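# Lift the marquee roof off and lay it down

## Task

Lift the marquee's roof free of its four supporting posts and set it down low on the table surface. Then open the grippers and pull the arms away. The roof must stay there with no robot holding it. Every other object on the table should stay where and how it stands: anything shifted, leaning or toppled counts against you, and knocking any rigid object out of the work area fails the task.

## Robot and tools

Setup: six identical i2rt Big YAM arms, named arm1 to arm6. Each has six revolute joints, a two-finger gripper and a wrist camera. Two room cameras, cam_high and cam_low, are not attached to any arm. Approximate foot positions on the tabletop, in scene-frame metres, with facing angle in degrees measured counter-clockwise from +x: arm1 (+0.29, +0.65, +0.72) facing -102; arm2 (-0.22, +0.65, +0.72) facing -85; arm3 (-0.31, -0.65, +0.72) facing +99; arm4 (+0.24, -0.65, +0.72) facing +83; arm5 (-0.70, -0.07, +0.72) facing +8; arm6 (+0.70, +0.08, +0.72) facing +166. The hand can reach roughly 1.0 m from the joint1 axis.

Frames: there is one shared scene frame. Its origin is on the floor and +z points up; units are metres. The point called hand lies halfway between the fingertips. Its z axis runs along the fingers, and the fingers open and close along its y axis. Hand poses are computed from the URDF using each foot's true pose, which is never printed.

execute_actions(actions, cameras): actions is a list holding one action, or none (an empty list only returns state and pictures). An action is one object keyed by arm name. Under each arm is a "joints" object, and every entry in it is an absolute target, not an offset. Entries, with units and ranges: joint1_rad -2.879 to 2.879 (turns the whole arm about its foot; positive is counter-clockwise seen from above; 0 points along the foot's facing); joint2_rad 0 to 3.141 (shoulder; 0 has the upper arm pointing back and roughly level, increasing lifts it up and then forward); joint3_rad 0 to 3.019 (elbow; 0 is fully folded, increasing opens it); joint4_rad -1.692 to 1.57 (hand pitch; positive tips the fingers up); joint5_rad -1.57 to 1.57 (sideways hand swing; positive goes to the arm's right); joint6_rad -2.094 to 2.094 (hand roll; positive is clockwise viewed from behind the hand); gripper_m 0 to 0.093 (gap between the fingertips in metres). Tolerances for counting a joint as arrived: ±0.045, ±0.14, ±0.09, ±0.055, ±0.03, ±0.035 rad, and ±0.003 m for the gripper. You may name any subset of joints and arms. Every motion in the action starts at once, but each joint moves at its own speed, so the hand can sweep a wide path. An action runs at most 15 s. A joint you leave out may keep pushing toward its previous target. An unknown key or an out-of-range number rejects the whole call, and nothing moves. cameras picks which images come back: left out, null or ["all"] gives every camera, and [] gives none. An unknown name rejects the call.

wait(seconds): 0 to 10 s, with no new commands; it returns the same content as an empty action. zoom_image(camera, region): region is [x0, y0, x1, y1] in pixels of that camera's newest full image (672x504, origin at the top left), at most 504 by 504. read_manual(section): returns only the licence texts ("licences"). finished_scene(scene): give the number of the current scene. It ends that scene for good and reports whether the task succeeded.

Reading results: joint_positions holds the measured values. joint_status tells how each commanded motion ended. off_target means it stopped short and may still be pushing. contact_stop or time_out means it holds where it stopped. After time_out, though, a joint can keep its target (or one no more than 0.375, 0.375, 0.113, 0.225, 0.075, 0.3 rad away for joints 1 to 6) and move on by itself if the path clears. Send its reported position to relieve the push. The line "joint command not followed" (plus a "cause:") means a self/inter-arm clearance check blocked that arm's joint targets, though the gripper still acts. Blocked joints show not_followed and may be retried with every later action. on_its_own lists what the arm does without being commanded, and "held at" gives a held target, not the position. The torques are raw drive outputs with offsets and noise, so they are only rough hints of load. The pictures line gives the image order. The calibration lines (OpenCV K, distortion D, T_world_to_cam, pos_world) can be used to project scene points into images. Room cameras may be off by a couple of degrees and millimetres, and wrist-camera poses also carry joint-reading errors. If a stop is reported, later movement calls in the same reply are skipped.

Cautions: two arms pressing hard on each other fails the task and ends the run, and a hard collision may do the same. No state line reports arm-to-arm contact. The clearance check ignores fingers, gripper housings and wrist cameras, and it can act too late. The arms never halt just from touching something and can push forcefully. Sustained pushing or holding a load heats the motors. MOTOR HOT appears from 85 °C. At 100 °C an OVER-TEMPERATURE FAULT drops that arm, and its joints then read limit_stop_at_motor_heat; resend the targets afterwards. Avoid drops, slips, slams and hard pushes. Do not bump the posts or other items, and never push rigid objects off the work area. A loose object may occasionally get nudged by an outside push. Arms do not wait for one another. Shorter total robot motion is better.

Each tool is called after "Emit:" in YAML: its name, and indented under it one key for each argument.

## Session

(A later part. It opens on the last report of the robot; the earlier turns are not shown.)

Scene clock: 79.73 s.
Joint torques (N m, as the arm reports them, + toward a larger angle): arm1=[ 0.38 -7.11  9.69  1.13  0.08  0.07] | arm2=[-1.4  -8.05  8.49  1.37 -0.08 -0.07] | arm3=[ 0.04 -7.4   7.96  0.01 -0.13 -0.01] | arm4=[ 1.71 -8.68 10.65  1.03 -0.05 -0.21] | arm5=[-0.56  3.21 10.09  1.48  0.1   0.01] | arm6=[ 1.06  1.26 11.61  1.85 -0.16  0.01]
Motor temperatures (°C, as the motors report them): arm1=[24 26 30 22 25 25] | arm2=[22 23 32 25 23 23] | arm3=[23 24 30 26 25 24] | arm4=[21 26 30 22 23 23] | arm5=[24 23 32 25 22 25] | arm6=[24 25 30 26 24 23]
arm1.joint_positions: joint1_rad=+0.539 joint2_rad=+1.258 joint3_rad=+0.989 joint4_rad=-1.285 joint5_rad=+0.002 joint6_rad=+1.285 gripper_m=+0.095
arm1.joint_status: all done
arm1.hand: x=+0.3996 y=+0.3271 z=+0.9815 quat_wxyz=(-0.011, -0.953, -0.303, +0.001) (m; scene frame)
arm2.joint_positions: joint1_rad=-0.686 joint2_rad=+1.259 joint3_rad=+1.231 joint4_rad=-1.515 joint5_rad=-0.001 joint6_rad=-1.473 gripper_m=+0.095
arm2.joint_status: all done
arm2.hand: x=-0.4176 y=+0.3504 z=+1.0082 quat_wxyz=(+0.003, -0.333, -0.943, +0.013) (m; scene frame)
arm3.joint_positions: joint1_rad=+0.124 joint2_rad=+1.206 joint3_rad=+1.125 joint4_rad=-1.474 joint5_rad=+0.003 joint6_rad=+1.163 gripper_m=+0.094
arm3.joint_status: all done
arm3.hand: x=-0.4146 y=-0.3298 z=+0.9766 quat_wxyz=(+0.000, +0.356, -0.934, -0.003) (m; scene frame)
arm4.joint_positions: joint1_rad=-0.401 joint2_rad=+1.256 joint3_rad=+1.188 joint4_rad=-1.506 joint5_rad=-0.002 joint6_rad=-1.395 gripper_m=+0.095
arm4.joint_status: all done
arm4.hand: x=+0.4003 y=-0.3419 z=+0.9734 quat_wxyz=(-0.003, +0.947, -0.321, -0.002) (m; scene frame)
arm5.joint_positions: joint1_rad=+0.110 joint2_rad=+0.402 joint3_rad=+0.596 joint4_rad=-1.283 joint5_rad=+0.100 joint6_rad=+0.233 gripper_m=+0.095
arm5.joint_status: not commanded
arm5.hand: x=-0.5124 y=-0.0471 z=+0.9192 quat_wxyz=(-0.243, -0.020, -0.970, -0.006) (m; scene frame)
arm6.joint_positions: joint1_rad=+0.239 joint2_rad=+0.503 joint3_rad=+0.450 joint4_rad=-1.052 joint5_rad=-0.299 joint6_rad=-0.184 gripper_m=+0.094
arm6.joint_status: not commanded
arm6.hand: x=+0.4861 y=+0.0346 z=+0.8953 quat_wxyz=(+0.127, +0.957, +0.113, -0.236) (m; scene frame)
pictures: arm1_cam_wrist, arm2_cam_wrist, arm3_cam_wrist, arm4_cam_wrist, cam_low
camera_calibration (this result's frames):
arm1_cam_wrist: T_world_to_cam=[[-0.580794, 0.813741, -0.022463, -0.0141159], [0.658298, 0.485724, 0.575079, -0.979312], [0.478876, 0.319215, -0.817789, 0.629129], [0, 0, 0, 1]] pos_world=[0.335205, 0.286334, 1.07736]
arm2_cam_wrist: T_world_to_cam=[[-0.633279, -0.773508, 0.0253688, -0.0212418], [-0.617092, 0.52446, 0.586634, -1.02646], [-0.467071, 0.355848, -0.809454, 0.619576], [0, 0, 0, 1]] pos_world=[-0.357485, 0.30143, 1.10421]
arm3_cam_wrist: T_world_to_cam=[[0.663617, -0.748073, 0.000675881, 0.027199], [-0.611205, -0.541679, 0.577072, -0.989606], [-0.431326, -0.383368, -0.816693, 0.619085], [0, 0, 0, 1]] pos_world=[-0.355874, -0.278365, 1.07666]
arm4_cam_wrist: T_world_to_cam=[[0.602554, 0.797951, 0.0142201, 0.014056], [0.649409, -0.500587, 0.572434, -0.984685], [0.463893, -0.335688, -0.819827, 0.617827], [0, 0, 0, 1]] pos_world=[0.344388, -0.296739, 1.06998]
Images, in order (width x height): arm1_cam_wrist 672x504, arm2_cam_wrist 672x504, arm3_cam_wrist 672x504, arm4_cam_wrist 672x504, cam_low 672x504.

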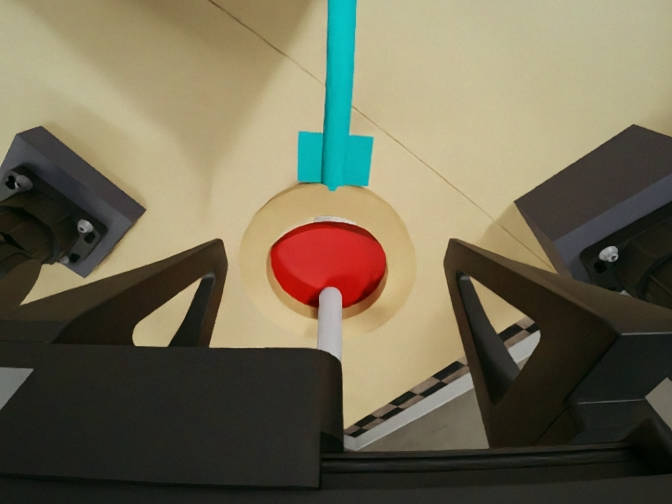

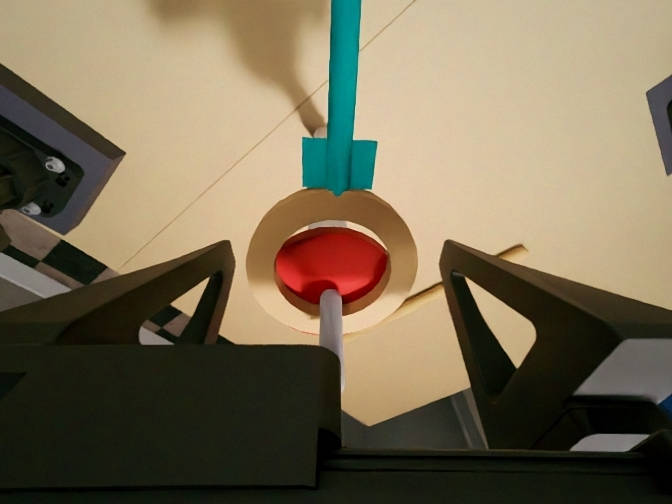

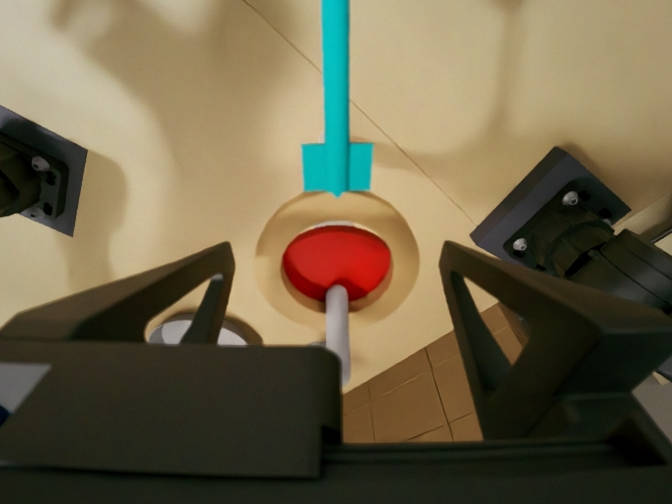

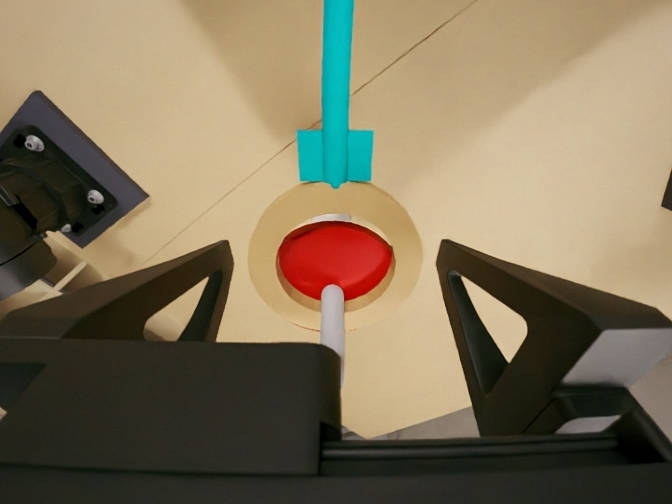

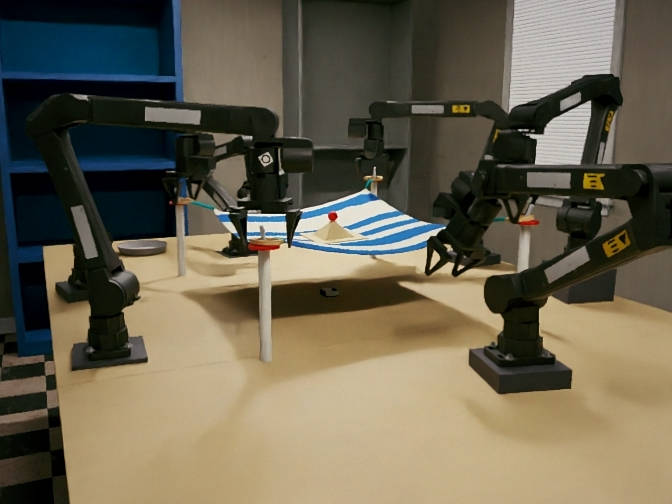

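Emit:
execute_actions:
  actions:
    - {"arm1":{"joints":{"joint3_rad":0.972,"joint4_rad":-1.235,"gripper_m":0.082}},"arm2":{"joints":{"gripper_m":0.082}},"arm3":{"joints":{"joint3_rad":1.105,"joint4_rad":-1.445,"gripper_m":0.082}},"arm4":{"joints":{"gripper_m":0.082}}}
  cameras: []

Emit:
execute_actions:
  actions:
    - {"arm1":{"joints":{"gripper_m":0.06}},"arm2":{"joints":{"gripper_m":0.06}},"arm3":{"joints":{"gripper_m":0.06}},"arm4":{"joints":{"gripper_m":0.06}}}
  cameras: ["arm1_cam_wrist","arm2_cam_wrist","arm3_cam_wrist","arm4_cam_wrist","cam_low"]

Scene clock: 83.97 s.
Joint torques (N m, as the arm reports them, + toward a larger angle): arm1=[ 0.31 -6.66  9.4   1.15  0.08  0.07] | arm2=[-1.16 -7.91  8.44  1.4  -0.11 -0.07] | arm3=[ 0.11 -7.22  7.61  0.11 -0.12 -0.02] | arm4=[ 1.7  -8.6  10.61  1.03 -0.05 -0.21] | arm5=[-1.62  2.56  9.97  1.32  0.1   0.04] | arm6=[ 1.06  1.06 11.61  1.76 -0.19  0.04]
Motor temperatures (°C, as the motors report them): arm1=[24 26 30 22 25 25] | arm2=[22 23 32 25 23 23] | arm3=[23 24 29 26 25 24] | arm4=[21 26 30 22 23 23] | arm5=[24 23 32 25 22 25] | arm6=[24 25 30 26 24 23]
arm1.joint_positions: joint1_rad=+0.539 joint2_rad=+1.258 joint3_rad=+0.970 joint4_rad=-1.251 joint5_rad=+0.002 joint6_rad=+1.285 gripper_m=+0.082
arm1.joint_status: all done
arm1.hand: x=+0.4003 y=+0.3250 z=+0.9749 quat_wxyz=(-0.019, -0.953, -0.303, +0.001) (m; scene frame)
arm2.joint_positions: joint1_rad=-0.686 joint2_rad=+1.259 joint3_rad=+1.231 joint4_rad=-1.515 joint5_rad=-0.001 joint6_rad=-1.473 gripper_m=+0.082
arm2.joint_status: all done
arm2.hand: x=-0.4176 y=+0.3504 z=+1.0082 quat_wxyz=(+0.003, -0.333, -0.943, +0.013) (m; scene frame)
arm3.joint_positions: joint1_rad=+0.124 joint2_rad=+1.206 joint3_rad=+1.113 joint4_rad=-1.456 joint5_rad=+0.003 joint6_rad=+1.163 gripper_m=+0.082
arm3.joint_status: all done
arm3.hand: x=-0.4150 y=-0.3286 z=+0.9723 quat_wxyz=(-0.001, +0.356, -0.934, -0.006) (m; scene frame)
arm4.joint_positions: joint1_rad=-0.401 joint2_rad=+1.256 joint3_rad=+1.188 joint4_rad=-1.506 joint5_rad=-0.002 joint6_rad=-1.396 gripper_m=+0.082
arm4.joint_status: all done
arm4.hand: x=+0.4003 y=-0.3419 z=+0.9734 quat_wxyz=(-0.003, +0.947, -0.321, -0.002) (m; scene frame)
arm5.joint_positions: joint1_rad=+0.110 joint2_rad=+0.402 joint3_rad=+0.596 joint4_rad=-1.283 joint5_rad=+0.100 joint6_rad=+0.233 gripper_m=+0.095
arm5.joint_status: not commanded
arm5.hand: x=-0.5124 y=-0.0471 z=+0.9192 quat_wxyz=(-0.243, -0.020, -0.970, -0.006) (m; scene frame)
arm6.joint_positions: joint1_rad=+0.239 joint2_rad=+0.503 joint3_rad=+0.450 joint4_rad=-1.052 joint5_rad=-0.299 joint6_rad=-0.184 gripper_m=+0.094
arm6.joint_status: not commanded
arm6.hand: x=+0.4861 y=+0.0346 z=+0.8953 quat_wxyz=(+0.127, +0.957, +0.113, -0.236) (m; scene frame)
pictures: none
No camera images: the call's "cameras" was empty. Leave "cameras" out to get every camera's image.

Scene clock: 84.47 s.
Joint torques (N m, as the arm reports them, + toward a larger angle): arm1=[ 0.28 -7.37  9.32  1.11  0.08  0.06] | arm2=[-1.48 -7.6   8.54  1.36 -0.1  -0.04] | arm3=[-0.26 -7.43  7.61  0.02 -0.15  0.  ] | arm4=[ 1.71 -8.31 10.62  1.01 -0.05 -0.21] | arm5=[-1.    2.24  9.8   1.46  0.14  0.01] | arm6=[ 0.72  0.99 11.58  1.71 -0.19  0.03]
Motor temperatures (°C, as the motors report them): arm1=[24 26 30 22 25 25] | arm2=[22 23 32 25 23 23] | arm3=[23 24 29 26 25 24] | arm4=[21 26 30 22 23 23] | arm5=[24 23 32 25 22 25] | arm6=[24 25 30 26 24 23]
arm1.joint_positions: joint1_rad=+0.539 joint2_rad=+1.258 joint3_rad=+0.970 joint4_rad=-1.250 joint5_rad=+0.002 joint6_rad=+1.285 gripper_m=+0.068
arm1.joint_status: gripper_m off_target (ended at +0.068, target +0.060)
arm1.hand: x=+0.4003 y=+0.3249 z=+0.9749 quat_wxyz=(-0.020, -0.953, -0.303, +0.001) (m; scene frame)
arm2.joint_positions: joint1_rad=-0.686 joint2_rad=+1.259 joint3_rad=+1.231 joint4_rad=-1.515 joint5_rad=-0.001 joint6_rad=-1.473 gripper_m=+0.068
arm2.joint_status: gripper_m off_target (ended at +0.068, target +0.060)
arm2.hand: x=-0.4176 y=+0.3504 z=+1.0082 quat_wxyz=(+0.003, -0.333, -0.943, +0.013) (m; scene frame)
arm3.joint_positions: joint1_rad=+0.124 joint2_rad=+1.206 joint3_rad=+1.113 joint4_rad=-1.456 joint5_rad=+0.003 joint6_rad=+1.163 gripper_m=+0.068
arm3.joint_status: gripper_m off_target (ended at +0.068, target +0.060)
arm3.hand: x=-0.4150 y=-0.3286 z=+0.9723 quat_wxyz=(-0.001, +0.356, -0.934, -0.006) (m; scene frame)
arm4.joint_positions: joint1_rad=-0.401 joint2_rad=+1.256 joint3_rad=+1.188 joint4_rad=-1.505 joint5_rad=-0.002 joint6_rad=-1.396 gripper_m=+0.068
arm4.joint_status: gripper_m off_target (ended at +0.068, target +0.060)
arm4.hand: x=+0.4004 y=-0.3417 z=+0.9734 quat_wxyz=(-0.004, +0.947, -0.321, -0.002) (m; scene frame)
arm5.joint_positions: joint1_rad=+0.110 joint2_rad=+0.402 joint3_rad=+0.596 joint4_rad=-1.283 joint5_rad=+0.100 joint6_rad=+0.233 gripper_m=+0.095
arm5.joint_status: not commanded
arm5.hand: x=-0.5124 y=-0.0471 z=+0.9192 quat_wxyz=(-0.243, -0.020, -0.970, -0.006) (m; scene frame)
arm6.joint_positions: joint1_rad=+0.239 joint2_rad=+0.503 joint3_rad=+0.450 joint4_rad=-1.052 joint5_rad=-0.299 joint6_rad=-0.184 gripper_m=+0.094
arm6.joint_status: not commanded
arm6.hand: x=+0.4861 y=+0.0346 z=+0.8953 quat_wxyz=(+0.127, +0.957, +0.113, -0.236) (m; scene frame)
pictures: arm1_cam_wrist, arm2_cam_wrist, arm3_cam_wrist, arm4_cam_wrist, cam_low
camera_calibration (this result's frames):
arm1_cam_wrist: T_world_to_cam=[[-0.580634, 0.813252, -0.0385368, 0.0036483], [0.655184, 0.494829, 0.570858, -0.97255], [0.483321, 0.306211, -0.820144, 0.628794], [0, 0, 0, 1]] pos_world=[0.335408, 0.285735, 1.07103]
arm2_cam_wrist: T_world_to_cam=[[-0.632984, -0.773749, 0.0253702, -0.0210353], [-0.617286, 0.524221, 0.586643, -1.02646], [-0.467214, 0.355675, -0.809448, 0.619571], [0, 0, 0, 1]] pos_world=[-0.357465, 0.301452, 1.10421]
arm3_cam_wrist: T_world_to_cam=[[0.663314, -0.748323, -0.00528616, 0.033874], [-0.610243, -0.544981, 0.574978, -0.985384], [-0.43315, -0.378165, -0.818152, 0.618175], [0, 0, 0, 1]] pos_world=[-0.35603, -0.277895, 1.07251]
arm4_cam_wrist: T_world_to_cam=[[0.602247, 0.79817, 0.0149746, 0.0133346], [0.649396, -0.500729, 0.572325, -0.984595], [0.46431, -0.334956, -0.81989, 0.617989], [0, 0, 0, 1]] pos_world=[0.344422, -0.296659, 1.06999]
Images, in order (width x height): arm1_cam_wrist 672x504, arm2_cam_wrist 672x504, arm3_cam_wrist 672x504, arm4_cam_wrist 672x504, cam_low 672x504.

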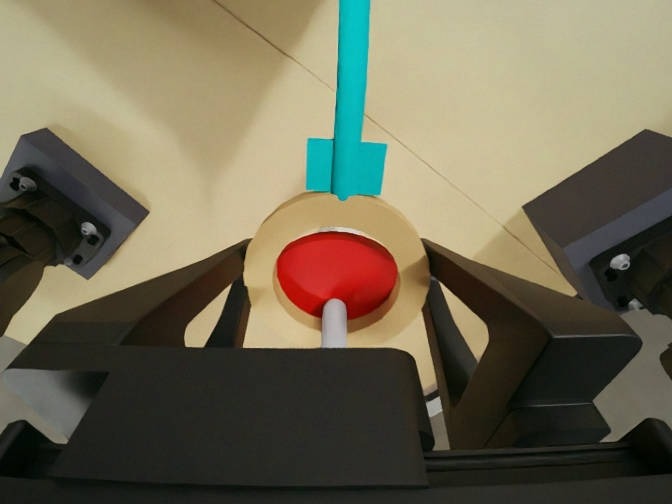

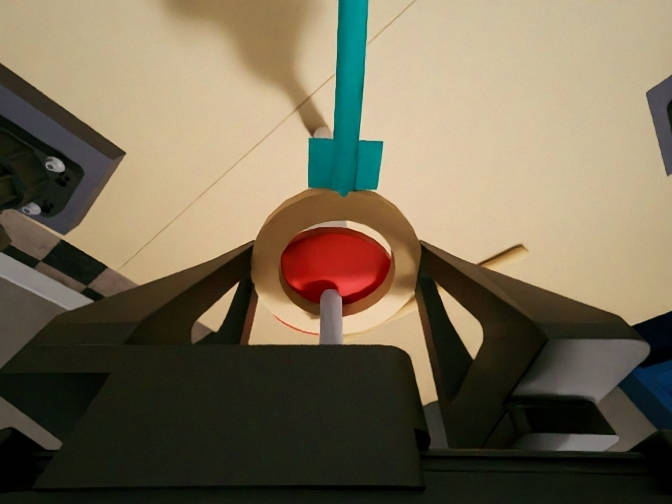

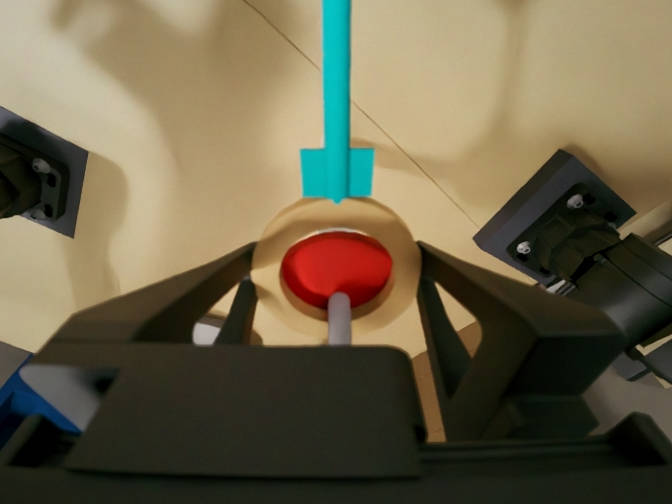

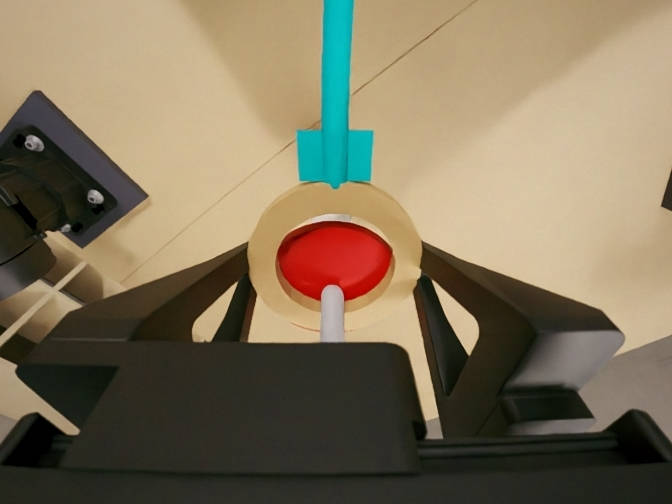

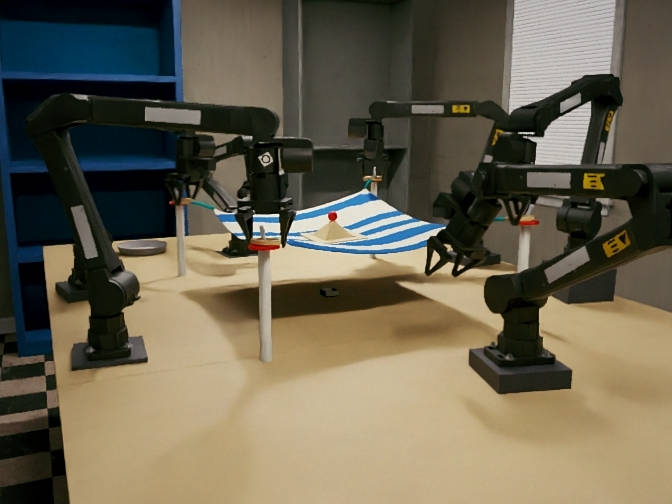

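Emit:
execute_actions:
  actions:
    - {"arm1":{"joints":{"joint1_rad":0.59,"joint3_rad":1.04,"joint4_rad":-1.315,"gripper_m":0.05}},"arm2":{"joints":{"joint1_rad":-0.73,"joint3_rad":1.297,"joint4_rad":-1.568,"gripper_m":0.05}},"arm3":{"joints":{"joint1_rad":0.177,"joint3_rad":1.183,"joint4_rad":-1.515,"gripper_m":0.05}},"arm4":{"joints":{"joint1_rad":-0.448,"joint3_rad":1.263,"joint4_rad":-1.558,"gripper_m":0.05}}}
  cameras: ["arm1_cam_wrist","arm2_cam_wrist","arm3_cam_wrist","arm4_cam_wrist","cam_low"]

Scene clock: 90.23 s.
Joint torques (N m, as the arm reports them, + toward a larger angle): arm1=[ 0.37 -7.31 13.59 -0.02  0.03  0.07] | arm2=[-2.38 -7.94 11.73  0.47  0.15 -0.06] | arm3=[ 1.16 -7.34 11.33 -1.02 -0.16 -0.01] | arm4=[ 0.23 -8.59 15.22 -0.25  0.13 -0.2 ] | arm5=[-1.05  2.72 10.19  1.32  0.15  0.03] | arm6=[ 1.28  1.43 11.46  1.74 -0.18  0.04]
Motor temperatures (°C, as the motors report them): arm1=[24 26 30 22 25 25] | arm2=[22 23 32 25 23 23] | arm3=[23 24 29 26 25 24] | arm4=[21 26 30 22 23 23] | arm5=[24 23 33 25 22 25] | arm6=[24 25 31 26 24 23]
arm1.joint_positions: joint1_rad=+0.582 joint2_rad=+1.258 joint3_rad=+0.993 joint4_rad=-1.299 joint5_rad=+0.004 joint6_rad=+1.286 gripper_m=+0.068
arm1.joint_status: gripper_m off_target (ended at +0.068, target +0.050); the others done
arm1.hand: x=+0.4123 y=+0.3337 z=+0.9832 quat_wxyz=(-0.006, -0.946, -0.323, +0.002) (m; scene frame)
arm2.joint_positions: joint1_rad=-0.717 joint2_rad=+1.259 joint3_rad=+1.251 joint4_rad=-1.555 joint5_rad=-0.007 joint6_rad=-1.473 gripper_m=+0.068
arm2.joint_status: gripper_m off_target (ended at +0.068, target +0.050); the others done
arm2.hand: x=-0.4232 y=+0.3598 z=+1.0158 quat_wxyz=(-0.003, -0.348, -0.938, +0.005) (m; scene frame)
arm3.joint_positions: joint1_rad=+0.168 joint2_rad=+1.206 joint3_rad=+1.137 joint4_rad=-1.501 joint5_rad=+0.004 joint6_rad=+1.164 gripper_m=+0.068
arm3.joint_status: gripper_m off_target (ended at +0.068, target +0.050); the others done
arm3.hand: x=-0.4271 y=-0.3378 z=+0.9811 quat_wxyz=(-0.001, +0.376, -0.926, +0.005) (m; scene frame)
arm4.joint_positions: joint1_rad=-0.437 joint2_rad=+1.256 joint3_rad=+1.204 joint4_rad=-1.543 joint5_rad=-0.007 joint6_rad=-1.397 gripper_m=+0.068
arm4.joint_status: gripper_m off_target (ended at +0.068, target +0.050); the others done
arm4.hand: x=+0.4083 y=-0.3518 z=+0.9797 quat_wxyz=(+0.007, +0.941, -0.337, -0.007) (m; scene frame)
arm5.joint_positions: joint1_rad=+0.110 joint2_rad=+0.402 joint3_rad=+0.596 joint4_rad=-1.283 joint5_rad=+0.100 joint6_rad=+0.233 gripper_m=+0.095
arm5.joint_status: not commanded
arm5.hand: x=-0.5124 y=-0.0471 z=+0.9192 quat_wxyz=(-0.243, -0.020, -0.970, -0.006) (m; scene frame)
arm6.joint_positions: joint1_rad=+0.239 joint2_rad=+0.503 joint3_rad=+0.450 joint4_rad=-1.052 joint5_rad=-0.299 joint6_rad=-0.184 gripper_m=+0.094
arm6.joint_status: not commanded
arm6.hand: x=+0.4861 y=+0.0346 z=+0.8953 quat_wxyz=(+0.127, +0.957, +0.113, -0.236) (m; scene frame)
pictures: arm1_cam_wrist, arm2_cam_wrist, arm3_cam_wrist, arm4_cam_wrist, cam_low
camera_calibration (this result's frames):
arm1_cam_wrist: T_world_to_cam=[[-0.614785, 0.788592, -0.0126837, 0.000717989], [0.640331, 0.508461, 0.575711, -0.992669], [0.460451, 0.345817, -0.817555, 0.620743], [0, 0, 0, 1]] pos_world=[0.350257, 0.289504, 1.07899]
arm2_cam_wrist: T_world_to_cam=[[-0.656754, -0.754086, 0.00535177, -0.0142839], [-0.610507, 0.535847, 0.583223, -1.03716], [-0.442668, 0.379767, -0.812294, 0.624419], [0, 0, 0, 1]] pos_world=[-0.366167, 0.307856, 1.11219]
arm3_cam_wrist: T_world_to_cam=[[0.695495, -0.718377, 0.0148679, 0.0392671], [-0.590566, -0.559723, 0.581328, -1.0057], [-0.409291, -0.413091, -0.813533, 0.610586], [0, 0, 0, 1]] pos_world=[-0.371335, -0.282478, 1.08079]
arm4_cam_wrist: T_world_to_cam=[[0.629896, 0.77664, -0.00783547, 0.020006], [0.640335, -0.513583, 0.571142, -0.99802], [0.439548, -0.364777, -0.820814, 0.616587], [0, 0, 0, 1]] pos_world=[0.355446, -0.303187, 1.07627]
Images, in order (width x height): arm1_cam_wrist 672x504, arm2_cam_wrist 672x504, arm3_cam_wrist 672x504, arm4_cam_wrist 672x504, cam_low 672x504.

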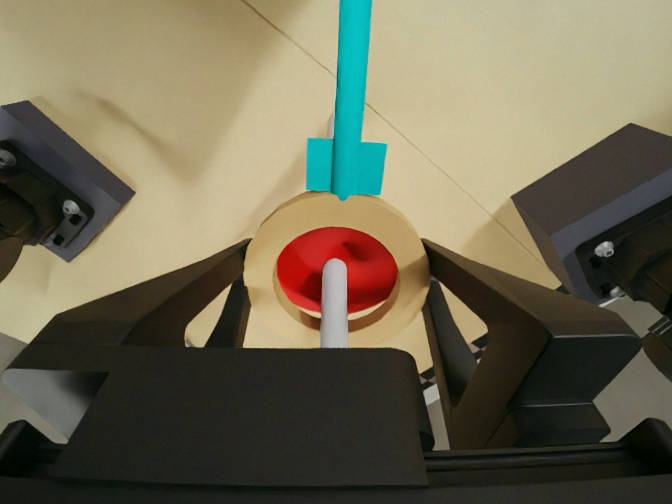

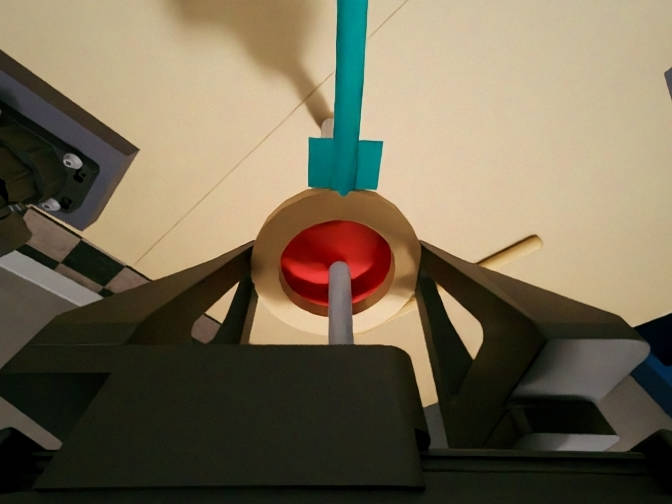

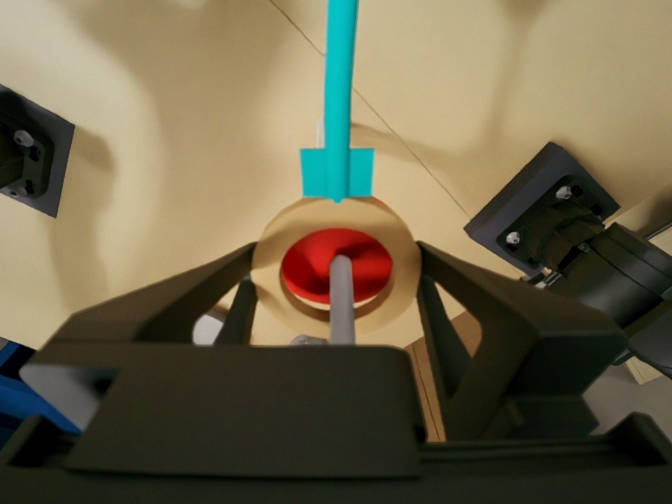

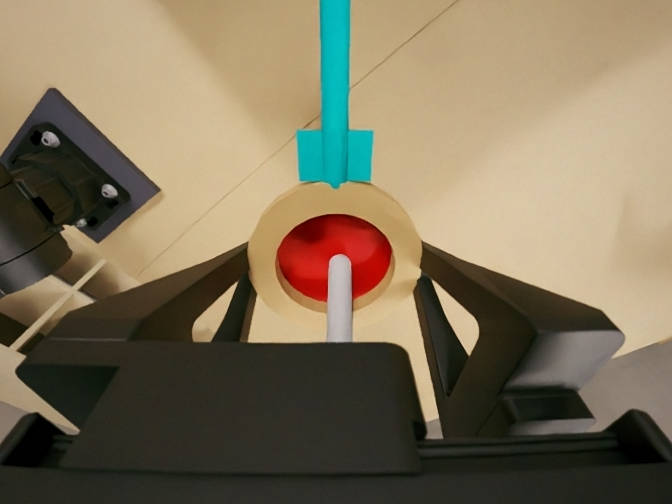

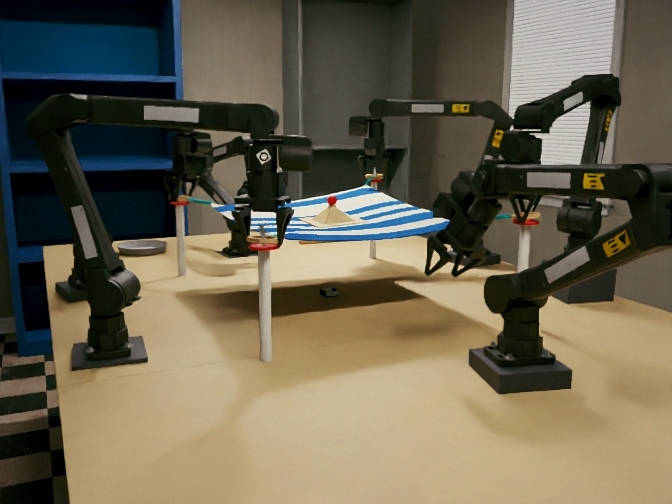

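Emit:
execute_actions:
  actions:
    - {"arm1":{"joints":{"joint1_rad":0.6,"joint3_rad":1.18,"joint4_rad":-1.49}},"arm2":{"joints":{"joint1_rad":-0.748,"joint3_rad":1.435,"joint4_rad":-1.685}},"arm3":{"joints":{"joint1_rad":0.185,"joint3_rad":1.32,"joint4_rad":-1.655}},"arm4":{"joints":{"joint1_rad":-0.463,"joint3_rad":1.4,"joint4_rad":-1.68}}}
  cameras: ["arm1_cam_wrist","arm2_cam_wrist","arm3_cam_wrist","arm4_cam_wrist","cam_low"]

Scene clock: 94.53 s.
Joint torques (N m, as the arm reports them, + toward a larger angle): arm1=[ 0.84 -7.49 12.53 -0.07  0.01  0.07] | arm2=[-2.87 -7.85 10.75  0.49  0.19 -0.05] | arm3=[ 1.68 -7.61 10.59 -0.93 -0.19 -0.04] | arm4=[-0.56 -8.46 14.04 -0.11  0.15 -0.19] | arm5=[-1.39  2.53 10.19  1.19  0.13 -0.02] | arm6=[ 0.72  1.39 11.47  1.79 -0.19 -0.02]
Motor temperatures (°C, as the motors report them): arm1=[24 26 31 22 25 25] | arm2=[22 23 34 25 23 23] | arm3=[23 24 30 26 25 24] | arm4=[21 26 31 22 23 23] | arm5=[24 23 33 25 22 25] | arm6=[24 25 31 26 24 23]
arm1.joint_positions: joint1_rad=+0.585 joint2_rad=+1.260 joint3_rad=+1.144 joint4_rad=-1.475 joint5_rad=+0.004 joint6_rad=+1.286 gripper_m=+0.068
arm1.joint_status: all done
arm1.hand: x=+0.4151 y=+0.3299 z=+1.0394 quat_wxyz=(+0.007, -0.946, -0.324, +0.003) (m; scene frame)
arm2.joint_positions: joint1_rad=-0.728 joint2_rad=+1.259 joint3_rad=+1.401 joint4_rad=-1.672 joint5_rad=-0.009 joint6_rad=-1.475 gripper_m=+0.068
arm2.joint_status: all done
arm2.hand: x=-0.4286 y=+0.3586 z=+1.0731 quat_wxyz=(+0.001, -0.352, -0.936, +0.021) (m; scene frame)
arm3.joint_positions: joint1_rad=+0.168 joint2_rad=+1.204 joint3_rad=+1.285 joint4_rad=-1.642 joint5_rad=+0.004 joint6_rad=+1.164 gripper_m=+0.068
arm3.joint_status: all done
arm3.hand: x=-0.4277 y=-0.3359 z=+1.0385 quat_wxyz=(-0.001, +0.376, -0.927, +0.000) (m; scene frame)
arm4.joint_positions: joint1_rad=-0.446 joint2_rad=+1.256 joint3_rad=+1.355 joint4_rad=-1.667 joint5_rad=-0.008 joint6_rad=-1.397 gripper_m=+0.068
arm4.joint_status: all done
arm4.hand: x=+0.4133 y=-0.3494 z=+1.0371 quat_wxyz=(-0.007, +0.940, -0.341, -0.005) (m; scene frame)
arm5.joint_positions: joint1_rad=+0.110 joint2_rad=+0.402 joint3_rad=+0.596 joint4_rad=-1.283 joint5_rad=+0.100 joint6_rad=+0.233 gripper_m=+0.095
arm5.joint_status: not commanded
arm5.hand: x=-0.5124 y=-0.0471 z=+0.9192 quat_wxyz=(-0.243, -0.020, -0.970, -0.006) (m; scene frame)
arm6.joint_positions: joint1_rad=+0.239 joint2_rad=+0.503 joint3_rad=+0.450 joint4_rad=-1.052 joint5_rad=-0.299 joint6_rad=-0.184 gripper_m=+0.094
arm6.joint_status: not commanded
arm6.hand: x=+0.4861 y=+0.0346 z=+0.8953 quat_wxyz=(+0.127, +0.957, +0.113, -0.236) (m; scene frame)
pictures: arm1_cam_wrist, arm2_cam_wrist, arm3_cam_wrist, arm4_cam_wrist, cam_low
camera_calibration (this result's frames):
arm1_cam_wrist: T_world_to_cam=[[-0.617476, 0.78649, 0.0125467, -0.0182683], [0.644191, 0.496475, 0.581834, -1.02889], [0.451377, 0.367351, -0.813211, 0.658859], [0, 0, 0, 1]] pos_world=[0.354128, 0.283154, 1.13466]
arm2_cam_wrist: T_world_to_cam=[[-0.663794, -0.746975, 0.037491, -0.0591534], [-0.594697, 0.557544, 0.579207, -1.06994], [-0.453556, 0.362179, -0.814318, 0.672795], [0, 0, 0, 1]] pos_world=[-0.370406, 0.308682, 1.16981]
arm3_cam_wrist: T_world_to_cam=[[0.695235, -0.718759, 0.00574978, 0.0493315], [-0.588747, -0.564853, 0.578203, -1.03602], [-0.412341, -0.405372, -0.815873, 0.66152], [0, 0, 0, 1]] pos_world=[-0.371478, -0.281579, 1.13846]
arm4_cam_wrist: T_world_to_cam=[[0.636396, 0.771143, 0.018388, -0.0163595], [0.62861, -0.532289, 0.567026, -1.03023], [0.447046, -0.349294, -0.823495, 0.667474], [0, 0, 0, 1]] pos_world=[0.359632, -0.30262, 1.13413]
Images, in order (width x height): arm1_cam_wrist 672x504, arm2_cam_wrist 672x504, arm3_cam_wrist 672x504, arm4_cam_wrist 672x504, cam_low 672x504.

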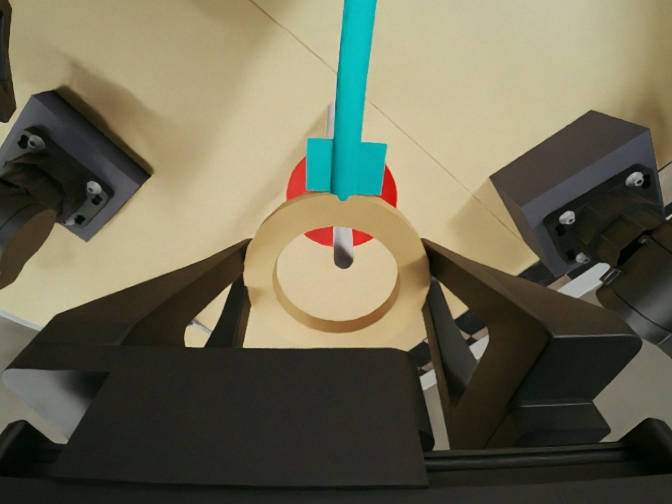

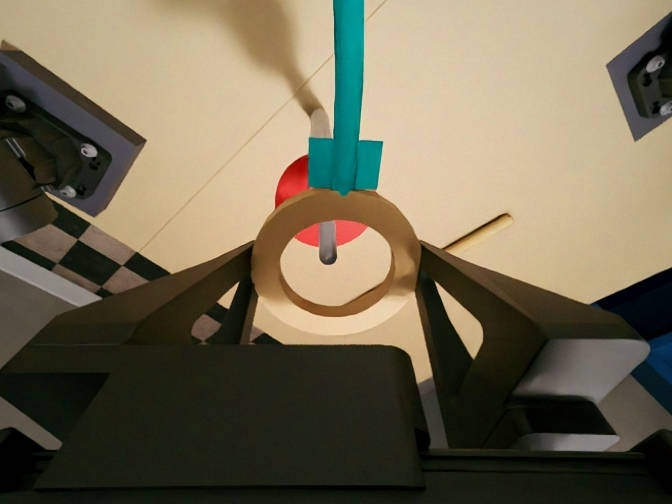

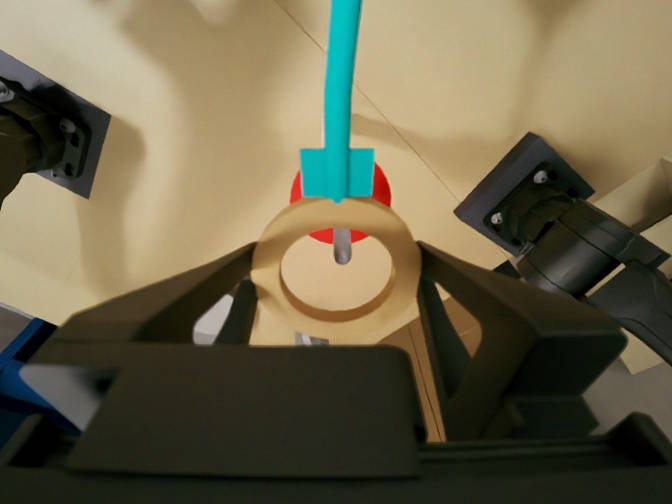

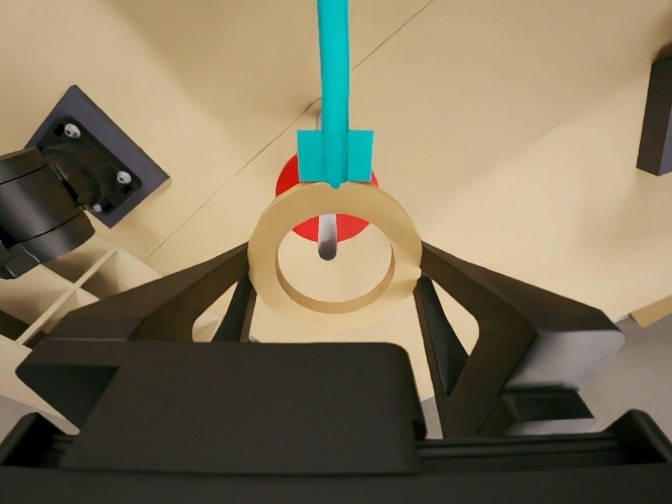

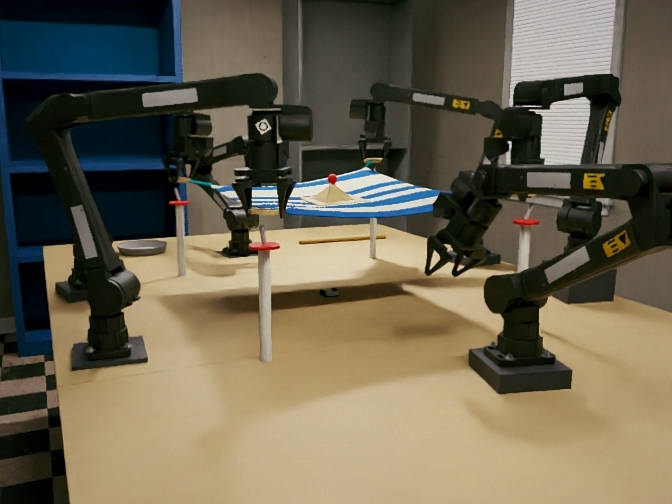

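Emit:
execute_actions:
  actions:
    - {"arm1":{"joints":{"joint1_rad":0.127,"joint6_rad":0.4}},"arm2":{"joints":{"joint1_rad":-0.313,"joint6_rad":-0.55}},"arm3":{"joints":{"joint1_rad":-0.297,"joint6_rad":0.3}},"arm4":{"joints":{"joint1_rad":-0.013,"joint6_rad":-0.45}}}
  cameras: ["cam_high","cam_low"]

Scene clock: 107.23 s.
Joint torques (N m, as the arm reports them, + toward a larger angle): arm1=[ 0.1  -7.46 12.66  0.    0.05 -0.21] | arm2=[-1.52 -8.03 10.72  0.57  0.    0.09] | arm3=[ 0.75 -7.3  10.66 -0.85 -0.15 -0.13] | arm4=[ 0.81 -8.63 14.1  -0.06  0.03  0.14] | arm5=[-1.1   2.08 10.06  1.26  0.15  0.01] | arm6=[ 1.22  1.08 11.57  1.83 -0.17  0.  ]
Motor temperatures (°C, as the motors report them): arm1=[24 26 31 22 25 25] | arm2=[22 23 35 25 23 23] | arm3=[23 24 31 26 25 24] | arm4=[21 26 32 22 23 23] | arm5=[24 23 33 25 22 25] | arm6=[24 25 31 26 24 23]
arm1.joint_positions: joint1_rad=+0.125 joint2_rad=+1.260 joint3_rad=+1.144 joint4_rad=-1.475 joint5_rad=+0.002 joint6_rad=+0.415 gripper_m=+0.068
arm1.joint_status: all done
arm1.hand: x=+0.2594 y=+0.3076 z=+1.0392 quat_wxyz=(+0.006, -0.860, -0.510, -0.004) (m; scene frame)
arm2.joint_positions: joint1_rad=-0.308 joint2_rad=+1.259 joint3_rad=+1.401 joint4_rad=-1.672 joint5_rad=-0.002 joint6_rad=-0.558 gripper_m=+0.068
arm2.joint_status: all done
arm2.hand: x=-0.2926 y=+0.2990 z=+1.0731 quat_wxyz=(-0.009, -0.571, -0.821, +0.018) (m; scene frame)
arm3.joint_positions: joint1_rad=-0.299 joint2_rad=+1.204 joint3_rad=+1.285 joint4_rad=-1.643 joint5_rad=+0.002 joint6_rad=+0.307 gripper_m=+0.068
arm3.joint_status: all done
arm3.hand: x=-0.2754 y=-0.3166 z=+1.0384 quat_wxyz=(-0.001, +0.549, -0.836, +0.001) (m; scene frame)
arm4.joint_positions: joint1_rad=-0.009 joint2_rad=+1.256 joint3_rad=+1.355 joint4_rad=-1.667 joint5_rad=-0.003 joint6_rad=-0.466 gripper_m=+0.068
arm4.joint_status: all done
arm4.hand: x=+0.2694 y=-0.3045 z=+1.0373 quat_wxyz=(-0.005, +0.828, -0.561, -0.004) (m; scene frame)
arm5.joint_positions: joint1_rad=+0.110 joint2_rad=+0.402 joint3_rad=+0.596 joint4_rad=-1.283 joint5_rad=+0.100 joint6_rad=+0.233 gripper_m=+0.095
arm5.joint_status: not commanded
arm5.hand: x=-0.5124 y=-0.0471 z=+0.9192 quat_wxyz=(-0.243, -0.020, -0.970, -0.006) (m; scene frame)
arm6.joint_positions: joint1_rad=+0.239 joint2_rad=+0.503 joint3_rad=+0.450 joint4_rad=-1.052 joint5_rad=-0.299 joint6_rad=-0.184 gripper_m=+0.094
arm6.joint_status: not commanded
arm6.hand: x=+0.4861 y=+0.0346 z=+0.8953 quat_wxyz=(+0.127, +0.957, +0.113, -0.236) (m; scene frame)
pictures: cam_high, cam_low
Images, in order (width x height): cam_high 672x504, cam_low 672x504.

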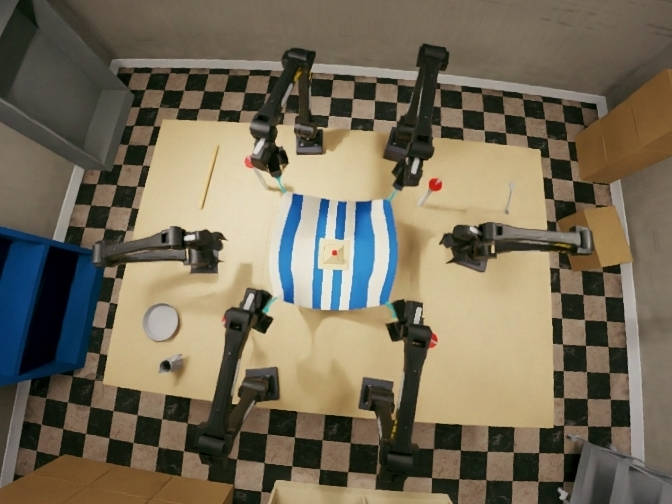

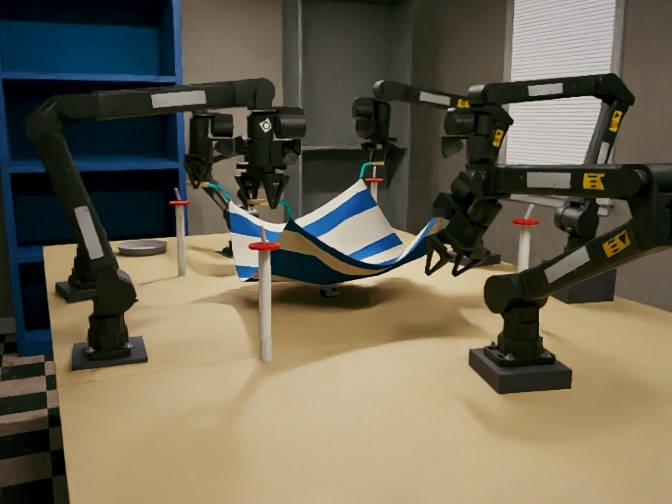

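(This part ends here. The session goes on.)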